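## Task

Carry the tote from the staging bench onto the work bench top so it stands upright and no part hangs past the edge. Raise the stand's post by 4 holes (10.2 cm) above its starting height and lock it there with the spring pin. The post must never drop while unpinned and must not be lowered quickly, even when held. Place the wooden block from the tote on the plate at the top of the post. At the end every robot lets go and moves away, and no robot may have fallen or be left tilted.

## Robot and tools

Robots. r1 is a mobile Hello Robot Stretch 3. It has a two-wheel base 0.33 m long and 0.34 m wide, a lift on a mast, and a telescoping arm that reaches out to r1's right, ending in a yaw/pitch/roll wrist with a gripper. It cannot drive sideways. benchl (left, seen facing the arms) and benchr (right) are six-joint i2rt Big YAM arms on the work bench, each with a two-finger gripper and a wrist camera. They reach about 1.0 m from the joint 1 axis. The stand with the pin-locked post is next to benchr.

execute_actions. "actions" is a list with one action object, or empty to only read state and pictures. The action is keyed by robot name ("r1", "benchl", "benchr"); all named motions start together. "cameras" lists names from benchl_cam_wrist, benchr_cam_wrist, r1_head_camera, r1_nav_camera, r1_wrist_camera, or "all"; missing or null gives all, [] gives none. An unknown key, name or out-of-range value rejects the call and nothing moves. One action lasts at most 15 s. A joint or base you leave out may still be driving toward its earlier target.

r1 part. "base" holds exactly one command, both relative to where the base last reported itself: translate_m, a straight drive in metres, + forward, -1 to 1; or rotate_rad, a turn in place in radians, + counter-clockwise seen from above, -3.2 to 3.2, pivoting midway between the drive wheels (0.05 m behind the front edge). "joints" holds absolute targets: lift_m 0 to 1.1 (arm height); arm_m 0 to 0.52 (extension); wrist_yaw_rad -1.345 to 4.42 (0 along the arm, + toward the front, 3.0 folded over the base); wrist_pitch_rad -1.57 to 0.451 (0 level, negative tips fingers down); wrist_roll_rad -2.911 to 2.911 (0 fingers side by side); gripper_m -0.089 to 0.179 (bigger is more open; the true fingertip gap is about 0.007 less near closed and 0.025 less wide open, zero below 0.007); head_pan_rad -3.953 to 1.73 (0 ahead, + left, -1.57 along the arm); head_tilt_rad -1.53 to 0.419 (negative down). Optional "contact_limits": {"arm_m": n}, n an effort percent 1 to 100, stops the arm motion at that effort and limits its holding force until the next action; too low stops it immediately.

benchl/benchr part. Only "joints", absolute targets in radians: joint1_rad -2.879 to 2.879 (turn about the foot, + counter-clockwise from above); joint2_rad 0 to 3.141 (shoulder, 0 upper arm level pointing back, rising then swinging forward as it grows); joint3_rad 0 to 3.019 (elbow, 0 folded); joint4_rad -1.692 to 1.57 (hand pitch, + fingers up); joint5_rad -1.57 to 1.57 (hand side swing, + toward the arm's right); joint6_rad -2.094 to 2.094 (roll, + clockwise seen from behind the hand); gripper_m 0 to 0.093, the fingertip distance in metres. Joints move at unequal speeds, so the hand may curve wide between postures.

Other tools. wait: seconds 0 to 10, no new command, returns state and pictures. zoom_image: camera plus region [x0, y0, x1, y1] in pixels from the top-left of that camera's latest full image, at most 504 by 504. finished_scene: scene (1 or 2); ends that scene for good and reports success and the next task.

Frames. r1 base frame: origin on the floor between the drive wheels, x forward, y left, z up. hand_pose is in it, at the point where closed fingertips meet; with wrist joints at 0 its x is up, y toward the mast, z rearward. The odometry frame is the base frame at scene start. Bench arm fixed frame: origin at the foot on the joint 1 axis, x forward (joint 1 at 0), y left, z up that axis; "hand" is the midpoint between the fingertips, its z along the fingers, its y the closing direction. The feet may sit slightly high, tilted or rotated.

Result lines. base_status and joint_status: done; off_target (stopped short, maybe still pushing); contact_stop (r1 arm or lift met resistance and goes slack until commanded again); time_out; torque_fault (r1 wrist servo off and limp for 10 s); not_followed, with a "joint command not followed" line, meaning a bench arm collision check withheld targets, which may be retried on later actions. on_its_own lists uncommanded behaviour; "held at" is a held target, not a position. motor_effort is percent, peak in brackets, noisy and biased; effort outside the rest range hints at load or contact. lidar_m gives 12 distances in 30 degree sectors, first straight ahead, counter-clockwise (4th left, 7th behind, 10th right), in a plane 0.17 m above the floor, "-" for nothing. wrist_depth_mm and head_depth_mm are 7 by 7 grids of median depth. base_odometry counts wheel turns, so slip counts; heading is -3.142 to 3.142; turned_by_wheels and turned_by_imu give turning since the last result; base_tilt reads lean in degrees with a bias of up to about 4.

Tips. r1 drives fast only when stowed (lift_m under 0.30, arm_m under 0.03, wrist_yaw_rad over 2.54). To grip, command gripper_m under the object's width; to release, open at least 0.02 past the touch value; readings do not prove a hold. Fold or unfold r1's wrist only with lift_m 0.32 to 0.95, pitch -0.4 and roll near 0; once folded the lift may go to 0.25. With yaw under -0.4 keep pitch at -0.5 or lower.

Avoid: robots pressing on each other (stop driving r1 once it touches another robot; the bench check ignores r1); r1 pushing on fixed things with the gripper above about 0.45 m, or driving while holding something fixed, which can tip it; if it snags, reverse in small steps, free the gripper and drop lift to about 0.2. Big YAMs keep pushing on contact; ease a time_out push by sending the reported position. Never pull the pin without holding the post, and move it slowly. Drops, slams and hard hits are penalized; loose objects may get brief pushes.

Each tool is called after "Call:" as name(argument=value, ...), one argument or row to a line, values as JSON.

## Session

Call:
execute_actions(
  actions=[],
)

Scene clock: 0.00 s.
r1.base_odometry: x=+0.000 y=+0.000 heading=+0.000 (m, m, rad; r1's odometry frame)
r1.turned_by_wheels: +0.000 (rad since the last result)
r1.turned_by_imu: +0.000 (rad since the last result)
r1.base_tilt: forward=+0.7 right=+1.4 (deg)
r1.lidar_m: 1.69 2.12 1.66 1.63 1.74 2.33 2.25 2.53 2.17 2.13 2.28 1.86
r1.head_depth_mm: 1972 1979 2005 1989 2019 1336 2048 / 1985 2008 2013 2034 2029 1364 2067 / 2019 2035 2036 2066 2083 1434 2089 / 1986 2072 2073 2100 2096 1532 2121 / 2007 2112 2116 2140 2126 1659 1983 / 1985 2146 2151 2162 2182 2173 2187 / 1978 2164 2173 2176 2206 2204 2186
r1.base_status: not commanded
r1.joint_positions: lift_m=+0.432 arm_m=-0.001 wrist_yaw_rad=+3.006 wrist_pitch_rad=-0.398 wrist_roll_rad=+0.011 gripper_m=+0.037 head_pan_rad=+0.003 head_tilt_rad=-0.015
r1.joint_status: not commanded
r1.motor_effort: left_wheel=+0 right_wheel=+0 lift_m=+34 arm_m=-1 wrist_yaw_rad=+1 wrist_pitch_rad=+4 wrist_roll_rad=+0 gripper_m=-1 head_pan_rad=+0 head_tilt_rad=+2 (%)
r1.hand_pose: x=+0.0095 y=+0.0805 z=+0.4490 quat_wxyz=(+0.187, +0.704, +0.091, +0.678) (m; r1's base frame)
r1.wrist_depth_mm: - - - - - - - / - - - - - - - / - - - - - - - / - - - - - - - / 891 869 905 855 848 834 835 / 725 705 - 709 737 683 710 / 620 617 - 624 579 600 596
benchl.joint_positions: joint1_rad=-1.574 joint2_rad=+0.793 joint3_rad=+0.685 joint4_rad=-1.505 joint5_rad=+0.001 joint6_rad=-0.004 gripper_m=+0.094
benchl.joint_status: not commanded
benchl.hand: x=-0.0011 y=-0.1739 z=+0.1615 quat_wxyz=(+0.015, -0.707, -0.707, -0.014) (m; benchl's fixed frame)
benchr.joint_positions: joint1_rad=+1.556 joint2_rad=+0.785 joint3_rad=+0.683 joint4_rad=-1.511 joint5_rad=+0.012 joint6_rad=+0.005 gripper_m=+0.095
benchr.joint_status: not commanded
benchr.hand: x=+0.0052 y=+0.1713 z=+0.1616 quat_wxyz=(+0.011, +0.700, -0.714, +0.019) (m; benchr's fixed frame)
pictures: benchl_cam_wrist, benchr_cam_wrist, r1_head_camera (sideways: a quarter turn clockwise sets it upright), r1_nav_camera (sideways: a quarter turn counterclockwise sets it upright), r1_wrist_camera
camera_calibration (this result's frames):
r1_head_camera: T_world_to_cam=[[-0.0602311, 0.00903768, -0.998144, 1.31899], [-0.0406953, 0.999105, 0.0115021, -0.00795748], [0.997355, 0.0413125, -0.0598095, 0.0266119], [0, 0, 0, 1]] pos_world=[0.0525789, -0.00506965, 1.31822]
r1_nav_camera: T_world_to_cam=[[0.0498648, -0.0355963, 0.998121, -1.25984], [0.00637452, -0.999333, -0.035958, 0.0991994], [0.998736, 0.00815559, -0.0496046, 0.0137633], [0, 0, 0, 1]] pos_world=[0.0484433, 0.0541754, 1.26172]
r1_wrist_camera: T_world_to_cam=[[0.985444, -0.165519, -0.0387728, 0.0211773], [-0.11868, -0.506524, -0.854019, 0.464345], [0.121717, 0.84619, -0.518795, 0.32201], [0, 0, 0, 1]] pos_world=[-0.00495497, -0.0337748, 0.564437]
Images, in order (width x height): benchl_cam_wrist 504x504, benchr_cam_wrist 504x504, r1_head_camera 896x504, r1_nav_camera 672x504, r1_wrist_camera 644x364.

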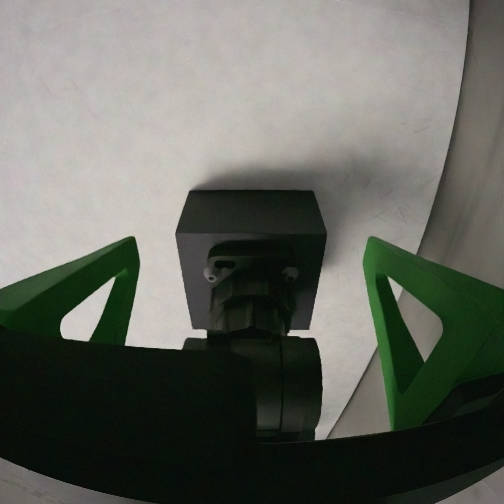

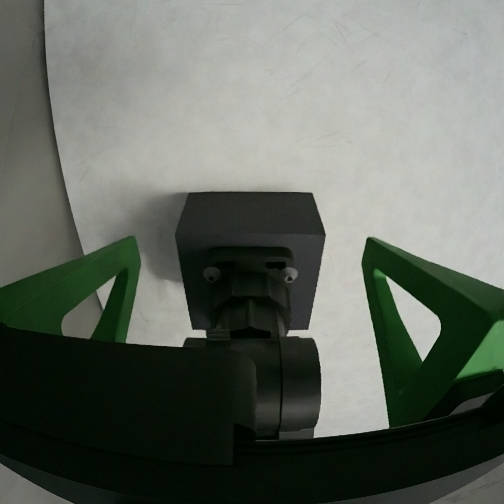

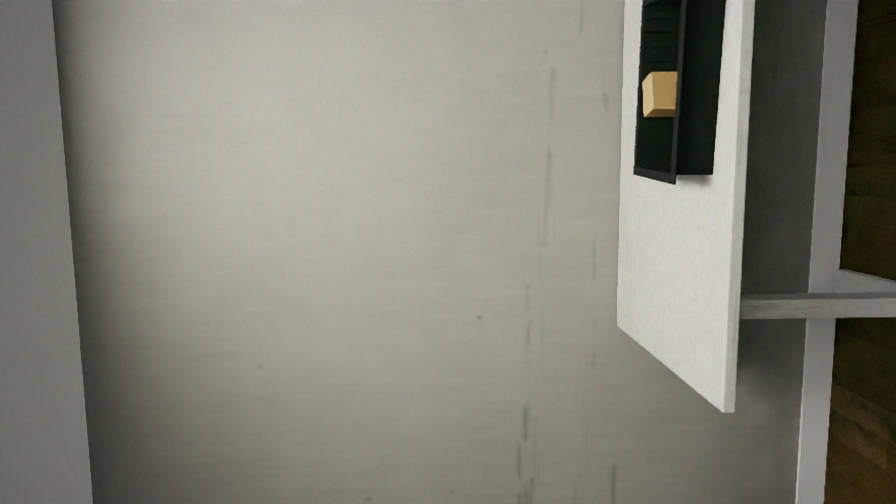

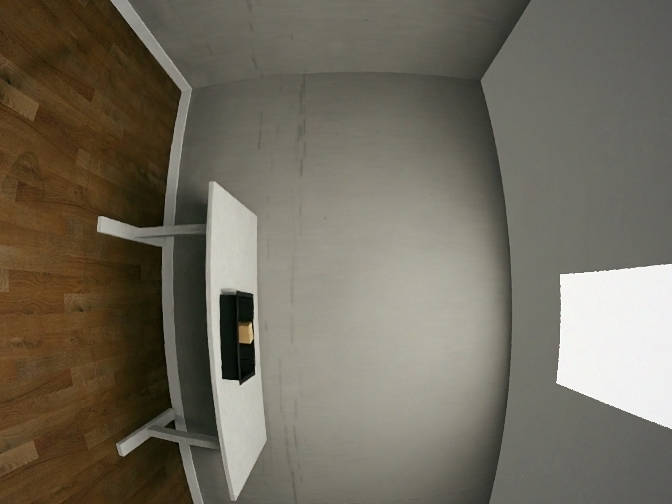

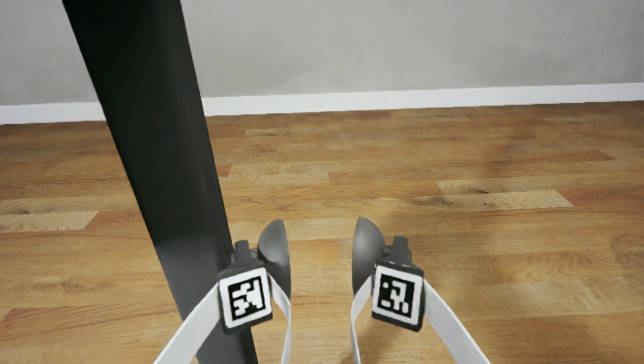

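Call:
execute_actions(
  actions=[
    {"r1":{"joints":{"head_tilt_rad":-0.45,"head_pan_rad":-0.2}}},
  ],
  cameras=["r1_head_camera","r1_nav_camera"],
)

Call:
execute_actions(
  actions=[
    {"r1":{"joints":{"head_pan_rad":-3.1}}},
  ],
  cameras=["r1_head_camera","r1_nav_camera"],
)

Scene clock: 1.43 s.
r1.base_odometry: x=+0.000 y=+0.000 heading=+0.000 (m, m, rad; r1's odometry frame)
r1.turned_by_wheels: +0.000 (rad since the last result)
r1.turned_by_imu: +0.000 (rad since the last result)
r1.base_tilt: forward=+0.6 right=+1.4 (deg)
r1.lidar_m: 1.69 2.12 1.66 1.63 1.74 2.33 2.25 2.53 2.17 2.14 2.28 1.86
r1.head_depth_mm: 1833 1985 2087 2352 2058 1643 1340 / 1818 1961 2059 2359 2108 1645 1339 / 1795 1954 2053 2342 2120 1661 1352 / 1799 1924 2047 2322 2140 1648 1348 / 1768 1925 2024 2297 2142 1679 1358 / 1755 1909 2013 1647 2024 1673 1364 / 1743 1889 2016 1654 2163 1672 1369
r1.base_status: not commanded
r1.joint_positions: lift_m=+0.432 arm_m=-0.001 wrist_yaw_rad=+3.006 wrist_pitch_rad=-0.398 wrist_roll_rad=+0.011 gripper_m=+0.037 head_pan_rad=-0.193 head_tilt_rad=-0.444
r1.joint_status: all done
r1.motor_effort: left_wheel=+0(0) right_wheel=+0(0) lift_m=+34(34) arm_m=+0(0) wrist_yaw_rad=+0(0) wrist_pitch_rad=+4(5) wrist_roll_rad=+0(0) gripper_m=-1(1) head_pan_rad=-2(11) head_tilt_rad=-4(37) (%)
r1.hand_pose: x=+0.0095 y=+0.0805 z=+0.4490 quat_wxyz=(+0.187, +0.704, +0.091, +0.678) (m; r1's base frame)
r1.wrist_depth_mm: - - - - - - - / - - - - - - - / - - - - - - - / - - - - - - - / 890 872 911 861 854 851 846 / 729 726 - 708 721 729 686 / 623 620 - 605 587 603 600
benchl.joint_positions: joint1_rad=-1.574 joint2_rad=+0.793 joint3_rad=+0.685 joint4_rad=-1.505 joint5_rad=+0.001 joint6_rad=-0.004 gripper_m=+0.094
benchl.joint_status: not commanded
benchl.hand: x=-0.0011 y=-0.1739 z=+0.1615 quat_wxyz=(+0.015, -0.707, -0.707, -0.014) (m; benchl's fixed frame)
benchr.joint_positions: joint1_rad=+1.556 joint2_rad=+0.785 joint3_rad=+0.683 joint4_rad=-1.511 joint5_rad=+0.012 joint6_rad=+0.005 gripper_m=+0.095
benchr.joint_status: not commanded
benchr.hand: x=+0.0052 y=+0.1713 z=+0.1616 quat_wxyz=(+0.011, +0.700, -0.714, +0.019) (m; benchr's fixed frame)
pictures: r1_head_camera (sideways: a quarter turn clockwise sets it upright), r1_nav_camera (sideways: a quarter turn counterclockwise sets it upright)
camera_calibration (this result's frames):
r1_head_camera: T_world_to_cam=[[-0.459765, 0.0991046, -0.882494, 1.17033], [0.162086, 0.986425, 0.0263319, -0.0284905], [0.873123, -0.130934, -0.469587, 0.560704], [0, 0, 0, 1]] pos_world=[0.0531301, -0.0144663, 1.29686]
r1_nav_camera: T_world_to_cam=[[0.445361, -0.123326, 0.886817, -1.11681], [-0.202733, -0.978634, -0.0342816, 0.0982726], [0.872097, -0.164519, -0.460848, 0.549784], [0, 0, 0, 1]] pos_world=[0.037842, 0.0488914, 1.24714]
Images, in order (width x height): r1_head_camera 896x504, r1_nav_camera 672x504.

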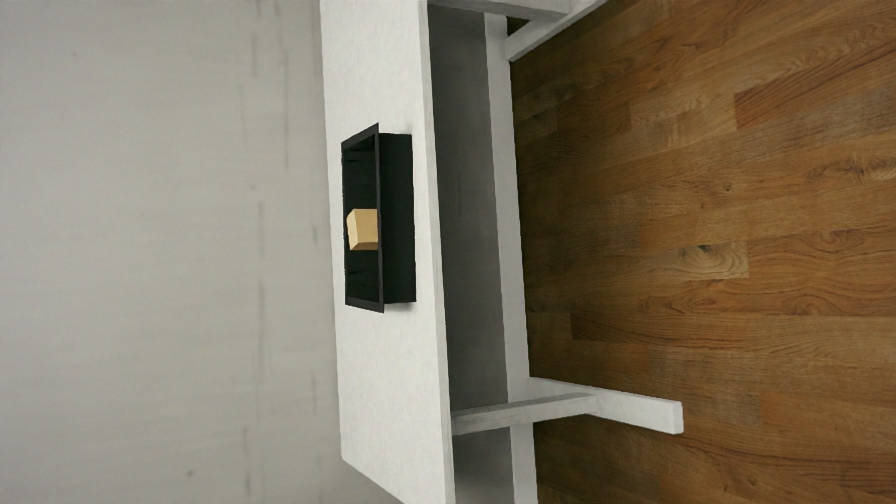

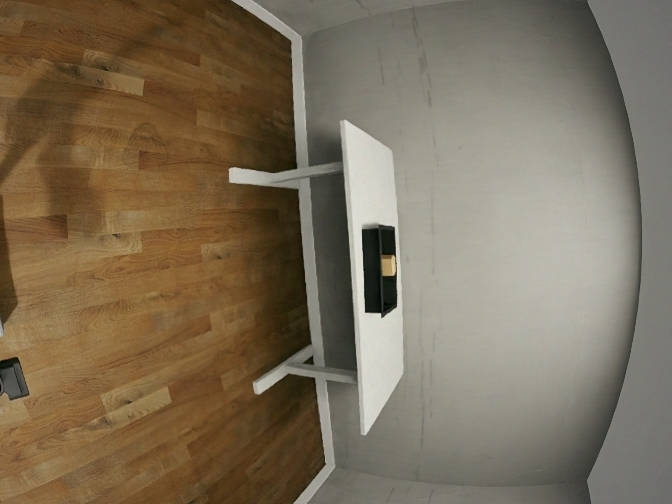

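Scene clock: 3.23 s.
r1.base_odometry: x=+0.000 y=+0.000 heading=+0.000 (m, m, rad; r1's odometry frame)
r1.turned_by_wheels: +0.000 (rad since the last result)
r1.turned_by_imu: +0.000 (rad since the last result)
r1.base_tilt: forward=+0.6 right=+1.1 (deg)
r1.lidar_m: 1.69 2.12 1.65 1.63 1.75 2.33 2.25 2.53 2.18 2.14 2.28 1.87
r1.head_depth_mm: 2236 2428 2618 2763 2108 1629 1332 / 2275 2460 2568 2793 2104 1641 1342 / 2323 2418 2413 2886 2102 1647 1347 / 2346 2527 2646 2942 2109 1645 1353 / 2391 2586 2685 2988 2135 1653 1358 / 2435 2544 2517 3058 2148 1653 1350 / 2487 2681 2802 2892 2148 1667 1359
r1.base_status: not commanded
r1.joint_positions: lift_m=+0.432 arm_m=-0.001 wrist_yaw_rad=+3.006 wrist_pitch_rad=-0.398 wrist_roll_rad=+0.011 gripper_m=+0.037 head_pan_rad=-3.093 head_tilt_rad=-0.445
r1.joint_status: all done
r1.motor_effort: left_wheel=+0(0) right_wheel=+0(0) lift_m=+34(34) arm_m=+0(1) wrist_yaw_rad=+1(0) wrist_pitch_rad=+5(5) wrist_roll_rad=+0(0) gripper_m=-1(0) head_pan_rad=-2(30) head_tilt_rad=-4(4) (%)
r1.hand_pose: x=+0.0095 y=+0.0805 z=+0.4490 quat_wxyz=(+0.187, +0.704, +0.091, +0.678) (m; r1's base frame)
r1.wrist_depth_mm: - - - - - - - / - - - - - - - / - - - - - - - / - - - - - - - / 875 886 902 866 818 845 815 / 731 735 - 719 731 716 694 / 623 613 - 624 593 609 588
benchl.joint_positions: joint1_rad=-1.574 joint2_rad=+0.793 joint3_rad=+0.685 joint4_rad=-1.505 joint5_rad=+0.001 joint6_rad=-0.004 gripper_m=+0.094
benchl.joint_status: not commanded
benchl.hand: x=-0.0011 y=-0.1739 z=+0.1615 quat_wxyz=(+0.015, -0.707, -0.707, -0.014) (m; benchl's fixed frame)
benchr.joint_positions: joint1_rad=+1.556 joint2_rad=+0.785 joint3_rad=+0.683 joint4_rad=-1.511 joint5_rad=+0.012 joint6_rad=+0.005 gripper_m=+0.095
benchr.joint_status: not commanded
benchr.hand: x=+0.0052 y=+0.1713 z=+0.1616 quat_wxyz=(+0.011, +0.700, -0.714, +0.019) (m; benchr's fixed frame)
pictures: r1_head_camera (sideways: a quarter turn clockwise sets it upright), r1_nav_camera (sideways: a quarter turn counterclockwise sets it upright)
camera_calibration (this result's frames):
r1_head_camera: T_world_to_cam=[[0.470606, 0.0137934, -0.882236, 1.16432], [0.0786036, -0.996558, 0.0263483, -0.0280026], [-0.878835, -0.0817465, -0.47007, 0.572021], [0, 0, 0, 1]] pos_world=[-0.0430225, 0.00279458, 1.29683]
r1_nav_camera: T_world_to_cam=[[-0.462418, 0.0131703, 0.886564, -1.11094], [-0.0372689, 0.998717, -0.0342753, 0.097255], [-0.885878, -0.0488908, -0.461334, 0.561141], [0, 0, 0, 1]] pos_world=[-0.0129931, -0.0550642, 1.24713]
Images, in order (width x height): r1_head_camera 896x504, r1_nav_camera 672x504.

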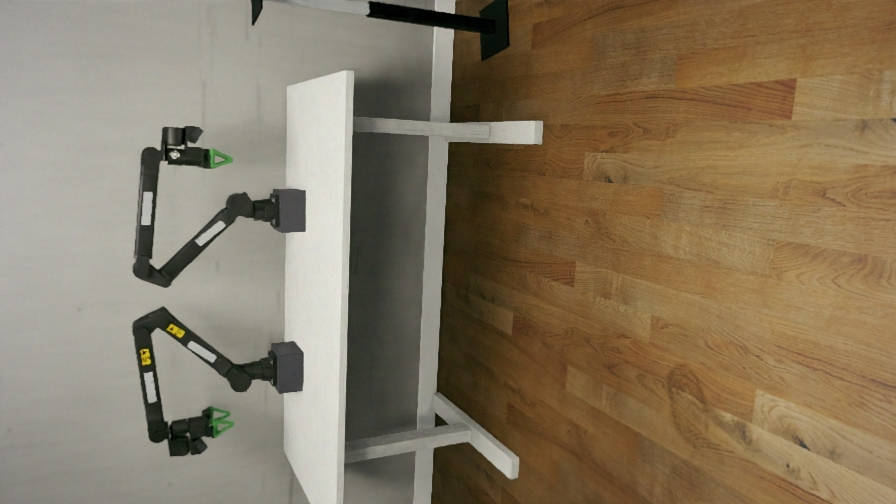

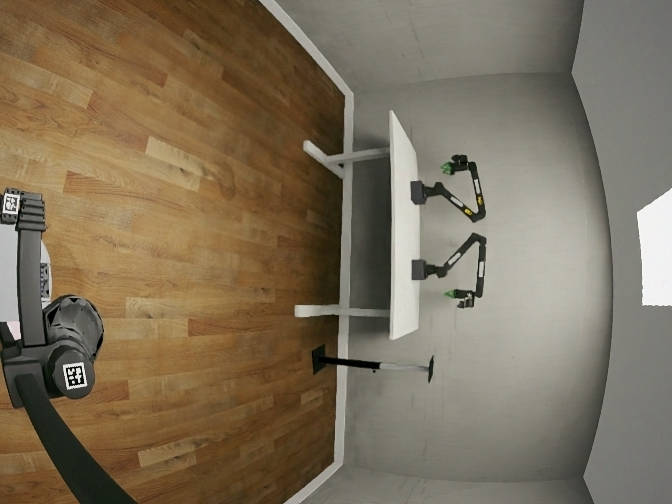

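Call:
execute_actions(
  actions=[
    {"r1":{"base":{"rotate_rad":-0.149},"joints":{"lift_m":0.27,"head_pan_rad":-1.57,"head_tilt_rad":-0.7}},"benchr":{"joints":{"joint1_rad":1.4,"joint2_rad":1.2,"joint3_rad":0.7,"joint4_rad":0.2}}},
  ],
  cameras=["benchr_cam_wrist"],
)

Call:
execute_actions(
  actions=[
    {"r1":{"base":{"translate_m":0.81}}},
  ],
  cameras=[],
)

Call:
execute_actions(
  actions=[
    {"r1":{"base":{"rotate_rad":1.527},"joints":{"lift_m":0.94}}},
  ],
  cameras=["r1_head_camera"],
)

Scene clock: 11.10 s.
r1.base_odometry: x=+0.000 y=+0.000 heading=-0.149 (m, m, rad; r1's odometry frame)
r1.turned_by_wheels: -0.149 (rad since the last result)
r1.turned_by_imu: -0.150 (rad since the last result)
r1.base_tilt: forward=+0.6 right=+1.4 (deg)
r1.lidar_m: 1.70 1.69 1.71 1.63 1.66 2.19 2.25 2.52 2.26 2.14 2.19 1.87
r1.head_depth_mm: 1885 2113 2380 1985 1609 1361 1174 / 1879 2109 2372 1995 1635 1369 1170 / 1864 2095 2368 2014 1622 1368 1187 / 1854 2082 2353 2010 1626 1381 1188 / 1843 2092 2362 2045 1643 1389 1194 / 1843 2072 2375 2042 1662 1384 1189 / 1819 2060 2343 2052 1661 1392 1199
r1.base_status: done
r1.joint_positions: lift_m=+0.270 arm_m=-0.001 wrist_yaw_rad=+3.006 wrist_pitch_rad=-0.399 wrist_roll_rad=+0.011 gripper_m=+0.037 head_pan_rad=-1.577 head_tilt_rad=-0.692
r1.joint_status: all done
r1.motor_effort: left_wheel=+3(6) right_wheel=-4(8) lift_m=+22(29) arm_m=+0(0) wrist_yaw_rad=+0(0) wrist_pitch_rad=+5(5) wrist_roll_rad=+0(0) gripper_m=+0(0) head_pan_rad=+3(30) head_tilt_rad=-5(30) (%)
r1.hand_pose: x=+0.0095 y=+0.0804 z=+0.2874 quat_wxyz=(+0.188, +0.704, +0.092, +0.678) (m; r1's base frame)
r1.wrist_depth_mm: - - - - - - - / - - - - - - - / - - - - - - - / 806 819 778 775 764 756 746 / 632 637 650 621 608 601 607 / 521 515 - 531 527 500 501 / 442 - - - 420 424 431
benchl.joint_positions: joint1_rad=-1.574 joint2_rad=+0.793 joint3_rad=+0.685 joint4_rad=-1.505 joint5_rad=+0.001 joint6_rad=-0.004 gripper_m=+0.094
benchl.joint_status: not commanded
benchl.hand: x=-0.0011 y=-0.1739 z=+0.1615 quat_wxyz=(+0.015, -0.707, -0.707, -0.014) (m; benchl's fixed frame)
benchr.joint_positions: joint1_rad=+1.406 joint2_rad=+1.202 joint3_rad=+0.683 joint4_rad=+0.179 joint5_rad=+0.012 joint6_rad=+0.005 gripper_m=+0.095
benchr.joint_status: all done
benchr.hand: x=+0.0867 y=+0.5047 z=+0.2363 quat_wxyz=(-0.443, +0.524, -0.627, -0.370) (m; benchr's fixed frame)
pictures: benchr_cam_wrist
camera_calibration (this result's frames):
benchr_cam_wrist: T_world_to_cam=[[0.985135, -0.171746, -0.00362887, 0.00317846], [-0.142387, -0.804547, -0.576568, 0.56457], [0.0961037, 0.568514, -0.817041, 0.0202933], [0, 0, 0, 1]] pos_world=[0.0753058, 0.443232, 0.342105]
Images, in order (width x height): benchr_cam_wrist 504x504.

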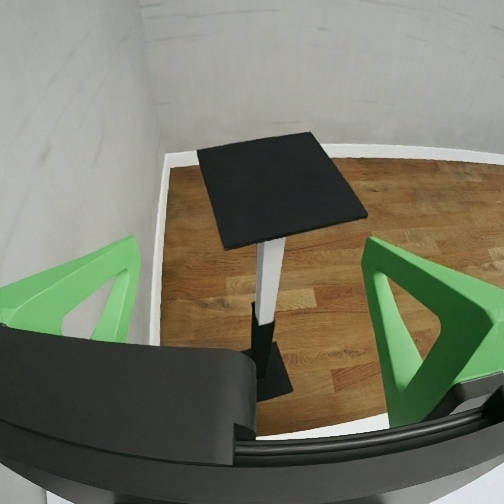

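Scene clock: 15.70 s.
r1.base_odometry: x=+0.801 y=-0.120 heading=-0.149 (m, m, rad; r1's odometry frame)
r1.turned_by_wheels: +0.000 (rad since the last result)
r1.turned_by_imu: +0.004 (rad since the last result)
r1.base_tilt: forward=+0.7 right=+1.4 (deg)
r1.lidar_m: 1.27 0.93 1.71 1.67 1.71 2.25 3.07 3.16 2.21 2.09 1.92 1.17
r1.head_depth_mm: 1848 2060 2347 1979 1610 1358 1178 / 1840 2061 2336 2007 1629 1352 1176 / 1820 2058 2295 2005 1631 1369 1185 / 1816 2046 2325 2033 1634 1370 1185 / 1790 2048 2337 2021 1648 1376 1195 / 1806 2021 2310 2038 1652 1388 1199 / 1796 2014 2314 2060 1660 1399 1199
r1.base_status: done
r1.joint_positions: lift_m=+0.270 arm_m=-0.001 wrist_yaw_rad=+3.006 wrist_pitch_rad=-0.399 wrist_roll_rad=+0.011 gripper_m=+0.037 head_pan_rad=-1.577 head_tilt_rad=-0.692
r1.joint_status: not commanded
r1.motor_effort: left_wheel=+2(12) right_wheel=-4(8) lift_m=+23(22) arm_m=+0(0) wrist_yaw_rad=+1(1) wrist_pitch_rad=+5(5) wrist_roll_rad=+0(0) gripper_m=+0(1) head_pan_rad=+2(3) head_tilt_rad=-5(5) (%)
r1.hand_pose: x=+0.0095 y=+0.0804 z=+0.2874 quat_wxyz=(+0.188, +0.704, +0.092, +0.678) (m; r1's base frame)
r1.wrist_depth_mm: - - - - - - - / - - - - - - - / - - - - - - - / 801 818 805 779 779 756 680 / 639 640 648 618 605 605 591 / 525 524 - 528 530 501 496 / 445 - - - 421 429 431
benchl.joint_positions: joint1_rad=-1.574 joint2_rad=+0.793 joint3_rad=+0.685 joint4_rad=-1.505 joint5_rad=+0.001 joint6_rad=-0.004 gripper_m=+0.094
benchl.joint_status: not commanded
benchl.hand: x=-0.0011 y=-0.1739 z=+0.1615 quat_wxyz=(+0.015, -0.707, -0.707, -0.014) (m; benchl's fixed frame)
benchr.joint_positions: joint1_rad=+1.406 joint2_rad=+1.202 joint3_rad=+0.683 joint4_rad=+0.179 joint5_rad=+0.012 joint6_rad=+0.005 gripper_m=+0.095
benchr.joint_status: not commanded
benchr.hand: x=+0.0867 y=+0.5047 z=+0.2363 quat_wxyz=(-0.443, +0.524, -0.627, -0.370) (m; benchr's fixed frame)
pictures: none
No camera images: the call's "cameras" was empty. Leave "cameras" out to get every camera's image.

Scene clock: 22.63 s.
r1.base_odometry: x=+0.801 y=-0.120 heading=+1.378 (m, m, rad; r1's odometry frame)
r1.turned_by_wheels: +1.527 (rad since the last result)
r1.turned_by_imu: +1.539 (rad since the last result)
r1.base_tilt: forward=+0.7 right=+1.3 (deg)
r1.lidar_m: 1.67 1.70 2.18 3.05 3.31 2.24 2.09 2.01 1.17 1.27 0.93 1.65
r1.head_depth_mm: 1113 1258 1131 797 - - 1172 / 1105 1247 1143 875 754 - 1156 / 1097 1234 1145 769 759 - - / 1088 1229 1161 785 762 - 1169 / 1074 1212 1167 829 764 - 1177 / 1067 1204 1176 898 768 1402 1196 / 1061 1190 1187 902 772 1363 1188
r1.base_status: done
r1.joint_positions: lift_m=+0.940 arm_m=-0.001 wrist_yaw_rad=+3.006 wrist_pitch_rad=-0.399 wrist_roll_rad=+0.011 gripper_m=+0.037 head_pan_rad=-1.577 head_tilt_rad=-0.692
r1.joint_status: all done
r1.motor_effort: left_wheel=-3(10) right_wheel=+4(12) lift_m=+42(45) arm_m=+0(1) wrist_yaw_rad=+0(0) wrist_pitch_rad=+5(5) wrist_roll_rad=+0(0) gripper_m=+0(0) head_pan_rad=+3(3) head_tilt_rad=-5(5) (%)
r1.hand_pose: x=+0.0095 y=+0.0803 z=+0.9565 quat_wxyz=(+0.188, +0.704, +0.092, +0.678) (m; r1's base frame)
r1.wrist_depth_mm: - - - - - - - / - - - - - - - / - - - - - - - / - - - - - - - / - - - - - - - / - - - - - - - / - - - - - - -
benchl.joint_positions: joint1_rad=-1.574 joint2_rad=+0.793 joint3_rad=+0.685 joint4_rad=-1.505 joint5_rad=+0.001 joint6_rad=-0.004 gripper_m=+0.094
benchl.joint_status: not commanded
benchl.hand: x=-0.0011 y=-0.1739 z=+0.1615 quat_wxyz=(+0.015, -0.707, -0.707, -0.014) (m; benchl's fixed frame)
benchr.joint_positions: joint1_rad=+1.406 joint2_rad=+1.202 joint3_rad=+0.683 joint4_rad=+0.179 joint5_rad=+0.012 joint6_rad=+0.005 gripper_m=+0.095
benchr.joint_status: not commanded
benchr.hand: x=+0.0867 y=+0.5047 z=+0.2363 quat_wxyz=(-0.443, +0.524, -0.627, -0.370) (m; benchr's fixed frame)
pictures: r1_head_camera (sideways: a quarter turn clockwise sets it upright)
camera_calibration (this result's frames):
r1_head_camera: T_world_to_cam=[[0.0132727, 0.672322, -0.74014, 0.981853], [0.999325, 0.0164459, 0.0328596, -0.0420865], [0.0342645, -0.740076, -0.671649, 0.8287], [0, 0, 0, 1]] pos_world=[0.000631171, -0.0461281, 1.28469]
Images, in order (width x height): r1_head_camera 896x504.

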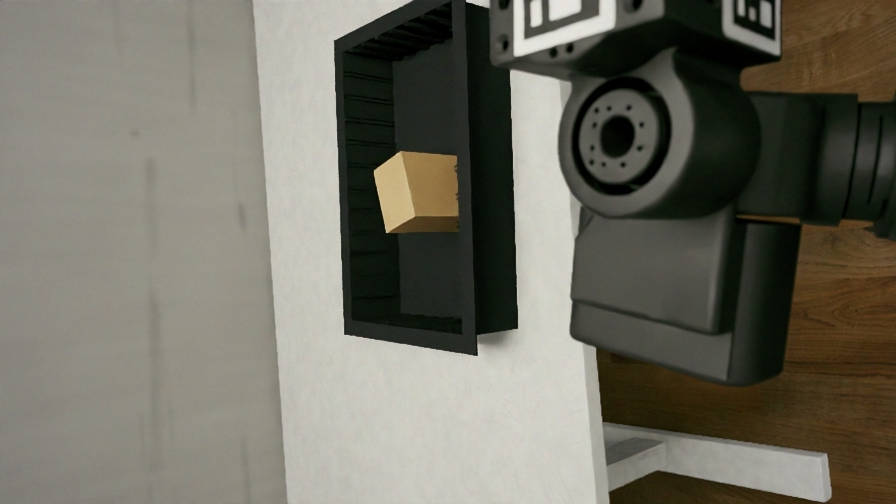

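Call:
execute_actions(
  actions=[
    {"r1":{"joints":{"wrist_yaw_rad":0,"gripper_m":0.075}},"benchr":{"joints":{"joint1_rad":1.34,"joint2_rad":1.6,"joint3_rad":0.75,"joint4_rad":0.6}}},
  ],
  cameras=["benchr_cam_wrist"],
)

Call:
execute_actions(
  actions=[
    {"r1":{"joints":{"wrist_pitch_rad":-1.5,"wrist_roll_rad":1.57,"arm_m":0.40}}},
  ],
  cameras=["r1_head_camera","r1_wrist_camera"],
)

Scene clock: 27.07 s.
r1.base_odometry: x=+0.801 y=-0.120 heading=+1.378 (m, m, rad; r1's odometry frame)
r1.turned_by_wheels: +0.000 (rad since the last result)
r1.turned_by_imu: +0.000 (rad since the last result)
r1.base_tilt: forward=+0.6 right=+1.4 (deg)
r1.lidar_m: 1.67 1.70 2.18 3.06 3.31 2.23 2.09 2.00 1.17 1.27 0.93 1.65
r1.head_depth_mm: 1112 1256 1130 796 - - - / 1105 1250 1140 873 - - - / 1091 1240 1145 770 - - - / 1088 1229 1158 888 762 1362 1188 / 1079 1215 1168 831 786 1377 1192 / 1076 1207 1172 898 768 1383 1197 / 1064 1195 1184 899 774 1359 1197
r1.base_status: not commanded
r1.joint_positions: lift_m=+0.940 arm_m=-0.001 wrist_yaw_rad=+0.003 wrist_pitch_rad=-0.399 wrist_roll_rad=+0.011 gripper_m=+0.075 head_pan_rad=-1.577 head_tilt_rad=-0.692
r1.joint_status: all done
r1.motor_effort: left_wheel=-3(3) right_wheel=+4(5) lift_m=+42(42) arm_m=-1(0) wrist_yaw_rad=-4(4) wrist_pitch_rad=+5(5) wrist_roll_rad=+0(0) gripper_m=+0(100) head_pan_rad=+3(3) head_tilt_rad=-5(5) (%)
r1.hand_pose: x=-0.0208 y=-0.3710 z=+0.9565 quat_wxyz=(+0.690, +0.141, -0.696, -0.140) (m; r1's base frame)
r1.wrist_depth_mm: 844 885 909 915 961 971 - / 930 940 997 - - - - / - 949 924 943 919 848 873 / 729 684 632 490 652 622 655 / 557 542 486 448 444 466 524 / 457 458 448 451 446 440 437 / 384 399 397 407 - - -
benchl.joint_positions: joint1_rad=-1.574 joint2_rad=+0.793 joint3_rad=+0.685 joint4_rad=-1.505 joint5_rad=+0.001 joint6_rad=-0.004 gripper_m=+0.094
benchl.joint_status: not commanded
benchl.hand: x=-0.0011 y=-0.1739 z=+0.1615 quat_wxyz=(+0.015, -0.707, -0.707, -0.014) (m; benchl's fixed frame)
benchr.joint_positions: joint1_rad=+1.343 joint2_rad=+1.607 joint3_rad=+0.703 joint4_rad=+0.579 joint5_rad=+0.012 joint6_rad=+0.005 gripper_m=+0.095
benchr.joint_status: all done
benchr.hand: x=+0.1320 y=+0.5575 z=+0.1276 quat_wxyz=(-0.459, +0.501, -0.639, -0.360) (m; benchr's fixed frame)
pictures: benchr_cam_wrist
camera_calibration (this result's frames):
benchr_cam_wrist: T_world_to_cam=[[0.972394, -0.233317, -0.0037466, 0.00322589], [-0.190651, -0.785116, -0.589275, 0.548026], [0.134546, 0.573722, -0.807924, -0.112059], [0, 0, 0, 1]] pos_world=[0.116422, 0.495307, 0.232416]
Images, in order (width x height): benchr_cam_wrist 504x504.

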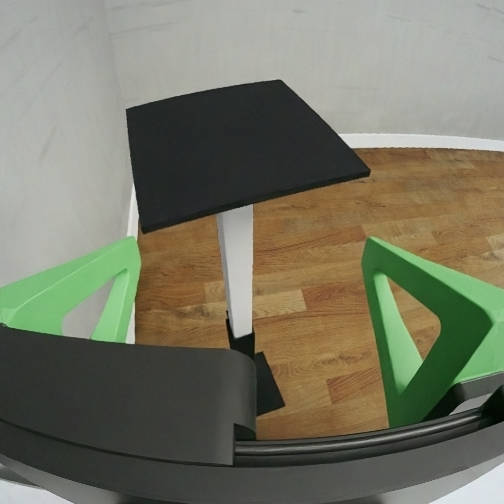

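Scene clock: 31.20 s.
r1.base_odometry: x=+0.801 y=-0.120 heading=+1.378 (m, m, rad; r1's odometry frame)
r1.turned_by_wheels: +0.000 (rad since the last result)
r1.turned_by_imu: +0.000 (rad since the last result)
r1.base_tilt: forward=+0.7 right=+1.3 (deg)
r1.lidar_m: 1.67 1.70 2.18 3.07 3.30 2.24 2.09 2.02 1.17 1.27 0.93 1.66
r1.head_depth_mm: 1111 1207 - 787 1495 1360 1178 / 1100 - 1134 795 1496 1362 1178 / 1095 - - 777 778 1370 1185 / 1087 1222 1187 809 784 1376 1186 / 1079 1210 1159 814 786 1373 1190 / 1068 1205 1175 900 769 1387 1194 / 1062 1186 1184 902 772 1360 1193
r1.base_status: not commanded
r1.joint_positions: lift_m=+0.940 arm_m=+0.400 wrist_yaw_rad=+0.001 wrist_pitch_rad=-1.516 wrist_roll_rad=+1.565 gripper_m=+0.075 head_pan_rad=-1.577 head_tilt_rad=-0.692
r1.joint_status: all done
r1.motor_effort: left_wheel=-3(3) right_wheel=+4(4) lift_m=+38(42) arm_m=+5(5) wrist_yaw_rad=-1(4) wrist_pitch_rad=+5(10) wrist_roll_rad=+3(5) gripper_m=+3(5) head_pan_rad=+2(2) head_tilt_rad=-5(5) (%)
r1.hand_pose: x=-0.0216 y=-0.5341 z=+0.8213 quat_wxyz=(+0.003, +0.002, -0.726, -0.688) (m; r1's base frame)
r1.wrist_depth_mm: 247 243 220 239 890 878 870 / 254 250 219 246 905 935 - / 161 227 168 249 908 - - / 150 200 250 254 - 944 924 / 145 192 255 264 968 979 949 / 283 278 - 267 - - 927 / 292 284 253 277 - - -
benchl.joint_positions: joint1_rad=-1.574 joint2_rad=+0.793 joint3_rad=+0.685 joint4_rad=-1.505 joint5_rad=+0.001 joint6_rad=-0.004 gripper_m=+0.094
benchl.joint_status: not commanded
benchl.hand: x=-0.0011 y=-0.1739 z=+0.1615 quat_wxyz=(+0.015, -0.707, -0.707, -0.014) (m; benchl's fixed frame)
benchr.joint_positions: joint1_rad=+1.343 joint2_rad=+1.607 joint3_rad=+0.703 joint4_rad=+0.579 joint5_rad=+0.012 joint6_rad=+0.005 gripper_m=+0.095
benchr.joint_status: not commanded
benchr.hand: x=+0.1320 y=+0.5575 z=+0.1276 quat_wxyz=(-0.459, +0.501, -0.639, -0.360) (m; benchr's fixed frame)
pictures: r1_head_camera (sideways: a quarter turn clockwise sets it upright), r1_wrist_camera
camera_calibration (this result's frames):
r1_head_camera: T_world_to_cam=[[0.0132727, 0.672322, -0.74014, 0.981853], [0.999325, 0.016446, 0.0328596, -0.0420865], [0.0342646, -0.740076, -0.67165, 0.8287], [0, 0, 0, 1]] pos_world=[0.000631177, -0.0461281, 1.28469]
r1_wrist_camera: T_world_to_cam=[[0.030893, 0.998685, -0.0409055, 0.567545], [0.988837, -0.024569, 0.146959, -0.0735354], [0.145761, -0.0449889, -0.988296, 0.949135], [0, 0, 0, 1]] pos_world=[-0.0831651, -0.525905, 0.972049]
Images, in order (width x height): r1_head_camera 896x504, r1_wrist_camera 644x364.

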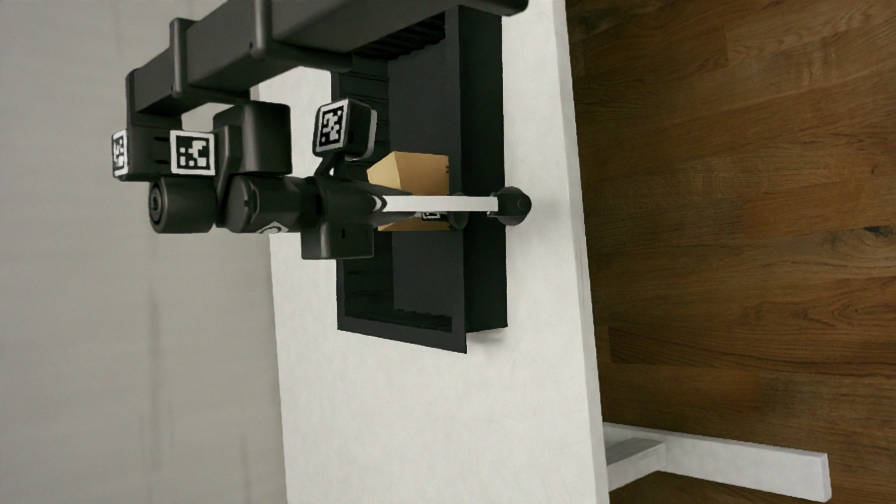

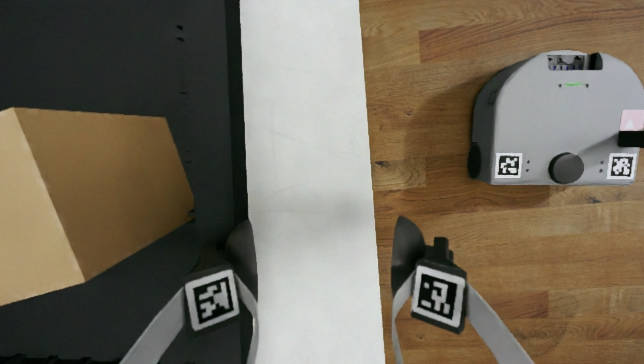

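Call:
execute_actions(
  actions=[
    {"r1":{"base":{"translate_m":-0.085},"joints":{"lift_m":0.98}}},
  ],
  cameras=[],
)

Call:
execute_actions(
  actions=[
    {"r1":{"joints":{"arm_m":0.463}},"benchr":{"joints":{"joint2_rad":1.95,"joint3_rad":0.75,"joint4_rad":1.1}}},
  ],
  cameras=["r1_wrist_camera","benchr_cam_wrist"],
)

Scene clock: 34.10 s.
r1.base_odometry: x=+0.785 y=-0.203 heading=+1.378 (m, m, rad; r1's odometry frame)
r1.turned_by_wheels: +0.000 (rad since the last result)
r1.turned_by_imu: +0.000 (rad since the last result)
r1.base_tilt: forward=+0.6 right=+1.2 (deg)
r1.lidar_m: 1.76 1.79 2.29 3.05 3.16 2.14 2.00 2.02 1.12 1.28 0.97 1.67
r1.head_depth_mm: 1104 - 1085 869 1491 1359 1177 / 1078 1303 1047 798 1501 1362 1173 / 1077 - 952 875 1500 1370 1180 / 1093 1228 942 779 785 1369 1181 / 1089 1228 1164 839 787 1372 1186 / 1077 1214 1173 817 789 1381 1191 / 1067 1196 1182 901 771 1381 1198
r1.base_status: done
r1.joint_positions: lift_m=+0.980 arm_m=+0.400 wrist_yaw_rad=+0.001 wrist_pitch_rad=-1.499 wrist_roll_rad=+1.565 gripper_m=+0.075 head_pan_rad=-1.577 head_tilt_rad=-0.692
r1.joint_status: all done
r1.motor_effort: left_wheel=-3(7) right_wheel=+4(6) lift_m=+41(43) arm_m=+4(4) wrist_yaw_rad=-1(1) wrist_pitch_rad=+0(5) wrist_roll_rad=+3(3) gripper_m=+0(3) head_pan_rad=+2(3) head_tilt_rad=-5(5) (%)
r1.hand_pose: x=-0.0215 y=-0.5387 z=+0.8610 quat_wxyz=(+0.003, +0.002, -0.732, -0.682) (m; r1's base frame)
r1.wrist_depth_mm: 272 274 231 278 932 910 892 / 295 292 285 283 966 917 - / 306 301 293 288 962 - - / 313 309 301 295 - 975 935 / 320 307 305 306 - - 971 / 197 201 268 312 - - - / 202 199 315 318 - - -
benchl.joint_positions: joint1_rad=-1.574 joint2_rad=+0.793 joint3_rad=+0.685 joint4_rad=-1.505 joint5_rad=+0.001 joint6_rad=-0.004 gripper_m=+0.094
benchl.joint_status: not commanded
benchl.hand: x=-0.0011 y=-0.1739 z=+0.1615 quat_wxyz=(+0.015, -0.707, -0.707, -0.014) (m; benchl's fixed frame)
benchr.joint_positions: joint1_rad=+1.343 joint2_rad=+1.607 joint3_rad=+0.703 joint4_rad=+0.579 joint5_rad=+0.012 joint6_rad=+0.005 gripper_m=+0.095
benchr.joint_status: not commanded
benchr.hand: x=+0.1320 y=+0.5575 z=+0.1276 quat_wxyz=(-0.459, +0.501, -0.639, -0.360) (m; benchr's fixed frame)
pictures: none
No camera images: the call's "cameras" was empty. Leave "cameras" out to get every camera's image.

Scene clock: 35.73 s.
r1.base_odometry: x=+0.785 y=-0.203 heading=+1.378 (m, m, rad; r1's odometry frame)
r1.turned_by_wheels: +0.000 (rad since the last result)
r1.turned_by_imu: +0.000 (rad since the last result)
r1.base_tilt: forward=+0.7 right=+1.3 (deg)
r1.lidar_m: 1.76 1.79 2.29 3.04 3.15 2.14 2.00 2.02 1.12 1.28 0.97 1.67
r1.head_depth_mm: 1103 - 1087 870 1493 1355 1171 / 1076 1283 1112 796 1496 1358 1178 / 1066 - 964 799 1500 1377 1176 / 1088 1222 953 779 783 1374 1189 / 1090 1224 1167 839 788 1381 1186 / 1077 1207 1171 817 791 1377 1195 / 1067 1202 1183 902 772 1375 1199
r1.base_status: not commanded
r1.joint_positions: lift_m=+0.980 arm_m=+0.463 wrist_yaw_rad=+0.001 wrist_pitch_rad=-1.498 wrist_roll_rad=+1.565 gripper_m=+0.075 head_pan_rad=-1.577 head_tilt_rad=-0.692
r1.joint_status: all done
r1.motor_effort: left_wheel=-3(3) right_wheel=+4(4) lift_m=+42(42) arm_m=+3(4) wrist_yaw_rad=-2(2) wrist_pitch_rad=+0(1) wrist_roll_rad=+3(3) gripper_m=+0(1) head_pan_rad=+2(3) head_tilt_rad=-4(5) (%)
r1.hand_pose: x=-0.0215 y=-0.6019 z=+0.8610 quat_wxyz=(+0.003, +0.002, -0.732, -0.681) (m; r1's base frame)
r1.wrist_depth_mm: 254 274 275 222 273 886 868 / 279 293 288 278 276 899 - / 280 301 292 285 283 923 - / 280 309 303 292 287 969 960 / 282 316 305 300 297 - 967 / 282 320 240 308 308 - - / 275 327 195 318 312 - -
benchl.joint_positions: joint1_rad=-1.574 joint2_rad=+0.793 joint3_rad=+0.685 joint4_rad=-1.505 joint5_rad=+0.001 joint6_rad=-0.004 gripper_m=+0.094
benchl.joint_status: not commanded
benchl.hand: x=-0.0011 y=-0.1739 z=+0.1615 quat_wxyz=(+0.015, -0.707, -0.707, -0.014) (m; benchl's fixed frame)
benchr.joint_positions: joint1_rad=+1.343 joint2_rad=+1.960 joint3_rad=+0.718 joint4_rad=+1.079 joint5_rad=+0.012 joint6_rad=+0.005 gripper_m=+0.095
benchr.joint_status: all done
benchr.hand: x=+0.1369 y=+0.5785 z=+0.0536 quat_wxyz=(-0.509, +0.470, -0.600, -0.400) (m; benchr's fixed frame)
pictures: benchr_cam_wrist, r1_wrist_camera
camera_calibration (this result's frames):
benchr_cam_wrist: T_world_to_cam=[[0.972553, -0.232632, -0.00490778, 0.00275392], [-0.166758, -0.682137, -0.711955, 0.465483], [0.162276, 0.693233, -0.702207, -0.263194], [0, 0, 0, 1]] pos_world=[0.117655, 0.500619, 0.1466]
r1_wrist_camera: T_world_to_cam=[[0.0308838, 0.997785, -0.0589149, 0.65177], [0.988835, -0.0219036, 0.147397, -0.0798171], [0.14578, -0.0628093, -0.987321, 0.973794], [0, 0, 0, 1]] pos_world=[-0.0831632, -0.590911, 1.01161]
Images, in order (width x height): benchr_cam_wrist 504x504, r1_wrist_camera 644x364.

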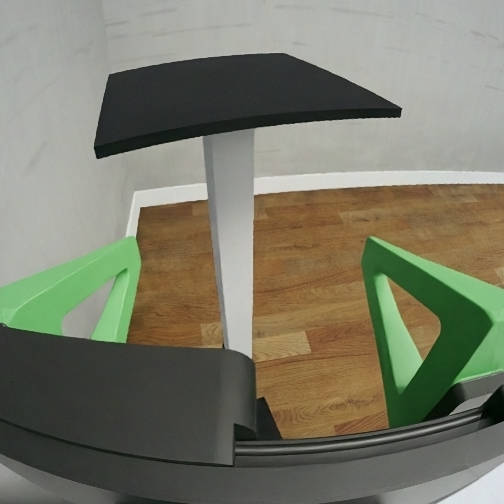

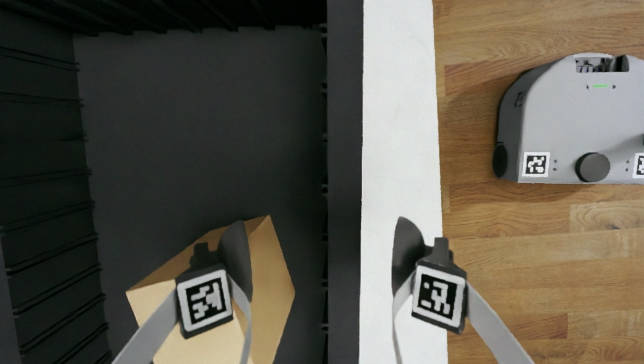

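Call:
execute_actions(
  actions=[
    {"r1":{"joints":{"arm_m":0.447,"gripper_m":0.06}}},
  ],
  cameras=["r1_wrist_camera"],
)

Call:
execute_actions(
  actions=[
    {"r1":{"joints":{"lift_m":0.92}}},
  ],
  cameras=["r1_wrist_camera","r1_head_camera"],
)

Scene clock: 38.37 s.
r1.base_odometry: x=+0.785 y=-0.203 heading=+1.378 (m, m, rad; r1's odometry frame)
r1.turned_by_wheels: +0.000 (rad since the last result)
r1.turned_by_imu: +0.000 (rad since the last result)
r1.base_tilt: forward=+0.6 right=+1.3 (deg)
r1.lidar_m: 1.75 1.79 2.29 3.07 3.16 2.15 2.01 2.02 1.11 1.28 0.97 1.67
r1.head_depth_mm: 1107 - 1081 871 1487 1356 1172 / 1075 1290 1089 798 1490 1364 1182 / 1063 - 956 796 1505 1375 1182 / 1090 1231 937 779 783 1369 1181 / 1083 1222 1164 837 786 1379 1187 / 1077 1209 1175 816 788 1392 1195 / 1070 1203 1186 904 772 1382 1194
r1.base_status: not commanded
r1.joint_positions: lift_m=+0.980 arm_m=+0.447 wrist_yaw_rad=+0.001 wrist_pitch_rad=-1.498 wrist_roll_rad=+1.565 gripper_m=+0.060 head_pan_rad=-1.577 head_tilt_rad=-0.692
r1.joint_status: all done
r1.motor_effort: left_wheel=-3(2) right_wheel=+4(4) lift_m=+42(42) arm_m=-3(3) wrist_yaw_rad=-1(1) wrist_pitch_rad=-1(1) wrist_roll_rad=+3(3) gripper_m=+0(73) head_pan_rad=+2(2) head_tilt_rad=-5(5) (%)
r1.hand_pose: x=-0.0215 y=-0.5865 z=+0.8610 quat_wxyz=(+0.003, +0.002, -0.732, -0.681) (m; r1's base frame)
r1.wrist_depth_mm: 267 270 278 228 901 919 884 / 296 292 288 279 277 923 - / 299 304 294 283 287 917 - / 295 305 300 293 291 962 926 / 299 317 304 298 - - 952 / 297 193 280 304 - - - / 301 198 210 315 315 - -
benchl.joint_positions: joint1_rad=-1.574 joint2_rad=+0.793 joint3_rad=+0.685 joint4_rad=-1.505 joint5_rad=+0.001 joint6_rad=-0.004 gripper_m=+0.094
benchl.joint_status: not commanded
benchl.hand: x=-0.0011 y=-0.1739 z=+0.1615 quat_wxyz=(+0.015, -0.707, -0.707, -0.014) (m; benchl's fixed frame)
benchr.joint_positions: joint1_rad=+1.343 joint2_rad=+1.960 joint3_rad=+0.718 joint4_rad=+1.079 joint5_rad=+0.012 joint6_rad=+0.005 gripper_m=+0.095
benchr.joint_status: not commanded
benchr.hand: x=+0.1369 y=+0.5785 z=+0.0536 quat_wxyz=(-0.509, +0.470, -0.600, -0.400) (m; benchr's fixed frame)
pictures: r1_wrist_camera
camera_calibration (this result's frames):
r1_wrist_camera: T_world_to_cam=[[0.0308835, 0.997777, -0.0590495, 0.636524], [0.988835, -0.0218834, 0.1474, -0.0794707], [0.14578, -0.0629425, -0.987313, 0.974675], [0, 0, 0, 1]] pos_world=[-0.0831632, -0.575499, 1.01161]
Images, in order (width x height): r1_wrist_camera 644x364.

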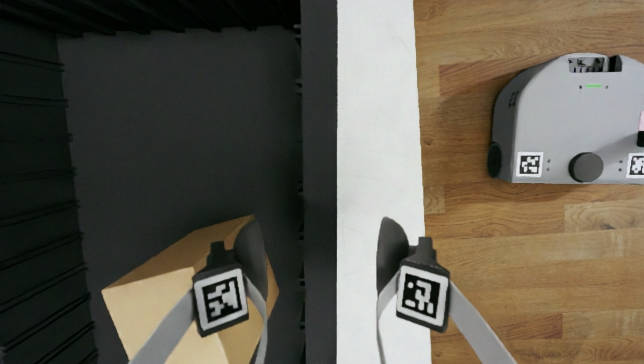

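Scene clock: 39.73 s.
r1.base_odometry: x=+0.785 y=-0.203 heading=+1.378 (m, m, rad; r1's odometry frame)
r1.turned_by_wheels: +0.000 (rad since the last result)
r1.turned_by_imu: +0.000 (rad since the last result)
r1.base_tilt: forward=+0.6 right=+1.4 (deg)
r1.lidar_m: 1.76 1.79 2.29 3.07 3.16 2.14 2.01 2.03 1.11 1.28 0.97 1.67
r1.head_depth_mm: 1117 1239 - 844 1500 1361 1172 / 1109 - 1111 801 1492 1371 1178 / 1107 - 961 878 1503 1362 1184 / 1092 1234 1187 778 783 1371 1188 / 1080 1220 1164 836 787 1372 1195 / 1076 1207 1175 814 789 1388 1200 / 1065 1198 1187 904 772 1377 1202
r1.base_status: not commanded
r1.joint_positions: lift_m=+0.920 arm_m=+0.447 wrist_yaw_rad=+0.001 wrist_pitch_rad=-1.498 wrist_roll_rad=+1.565 gripper_m=+0.060 head_pan_rad=-1.577 head_tilt_rad=-0.692
r1.joint_status: all done
r1.motor_effort: left_wheel=-3(3) right_wheel=+4(4) lift_m=+23(36) arm_m=-4(3) wrist_yaw_rad=-2(1) wrist_pitch_rad=-1(1) wrist_roll_rad=+3(3) gripper_m=-1(1) head_pan_rad=+2(3) head_tilt_rad=-5(5) (%)
r1.hand_pose: x=-0.0215 y=-0.5865 z=+0.8017 quat_wxyz=(+0.003, +0.002, -0.732, -0.681) (m; r1's base frame)
r1.wrist_depth_mm: 234 229 222 138 217 849 835 / 238 233 227 142 222 859 - / 242 238 233 227 227 918 - / 250 244 239 232 232 910 897 / 259 251 246 237 237 910 931 / 265 182 246 242 - 946 929 / 141 133 209 250 252 957 960
benchl.joint_positions: joint1_rad=-1.574 joint2_rad=+0.793 joint3_rad=+0.685 joint4_rad=-1.505 joint5_rad=+0.001 joint6_rad=-0.004 gripper_m=+0.094
benchl.joint_status: not commanded
benchl.hand: x=-0.0011 y=-0.1739 z=+0.1615 quat_wxyz=(+0.015, -0.707, -0.707, -0.014) (m; benchl's fixed frame)
benchr.joint_positions: joint1_rad=+1.343 joint2_rad=+1.960 joint3_rad=+0.718 joint4_rad=+1.079 joint5_rad=+0.012 joint6_rad=+0.005 gripper_m=+0.095
benchr.joint_status: not commanded
benchr.hand: x=+0.1369 y=+0.5785 z=+0.0536 quat_wxyz=(-0.509, +0.470, -0.600, -0.400) (m; benchr's fixed frame)
pictures: r1_head_camera (sideways: a quarter turn clockwise sets it upright), r1_wrist_camera
camera_calibration (this result's frames):
r1_head_camera: T_world_to_cam=[[0.0132728, 0.672322, -0.74014, 0.981853], [0.999325, 0.0164458, 0.0328596, -0.0420865], [0.0342644, -0.740076, -0.67165, 0.8287], [0, 0, 0, 1]] pos_world=[0.000631166, -0.0461281, 1.28469]
r1_wrist_camera: T_world_to_cam=[[0.0308837, 0.997777, -0.0590598, 0.633029], [0.988835, -0.0218821, 0.147401, -0.0707302], [0.14578, -0.0629526, -0.987312, 0.916127], [0, 0, 0, 1]] pos_world=[-0.0831632, -0.575497, 0.952316]
Images, in order (width x height): r1_head_camera 896x504, r1_wrist_camera 644x364.

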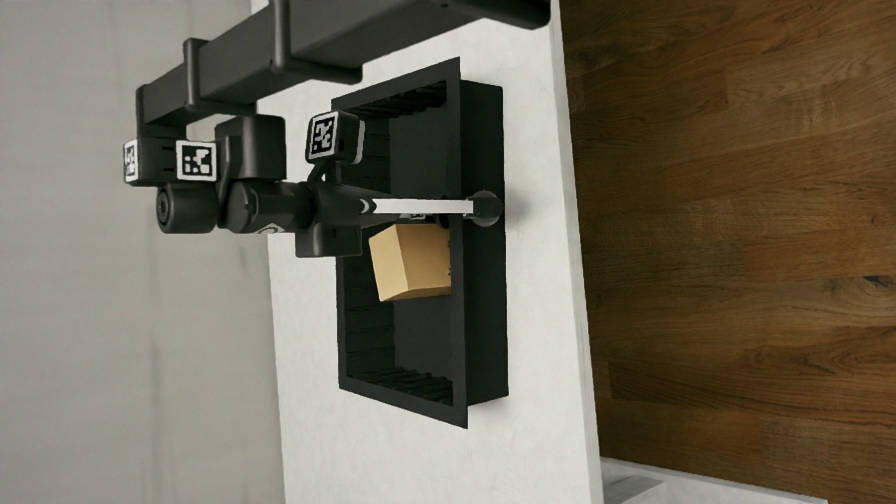

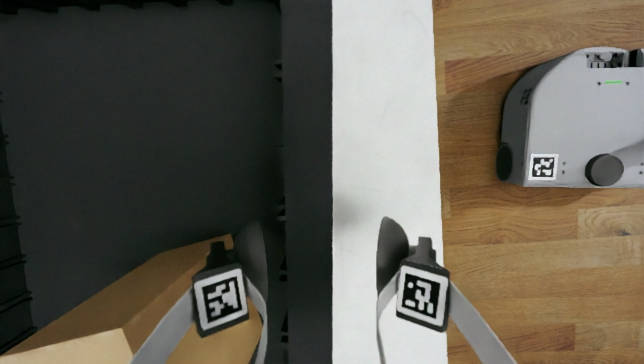

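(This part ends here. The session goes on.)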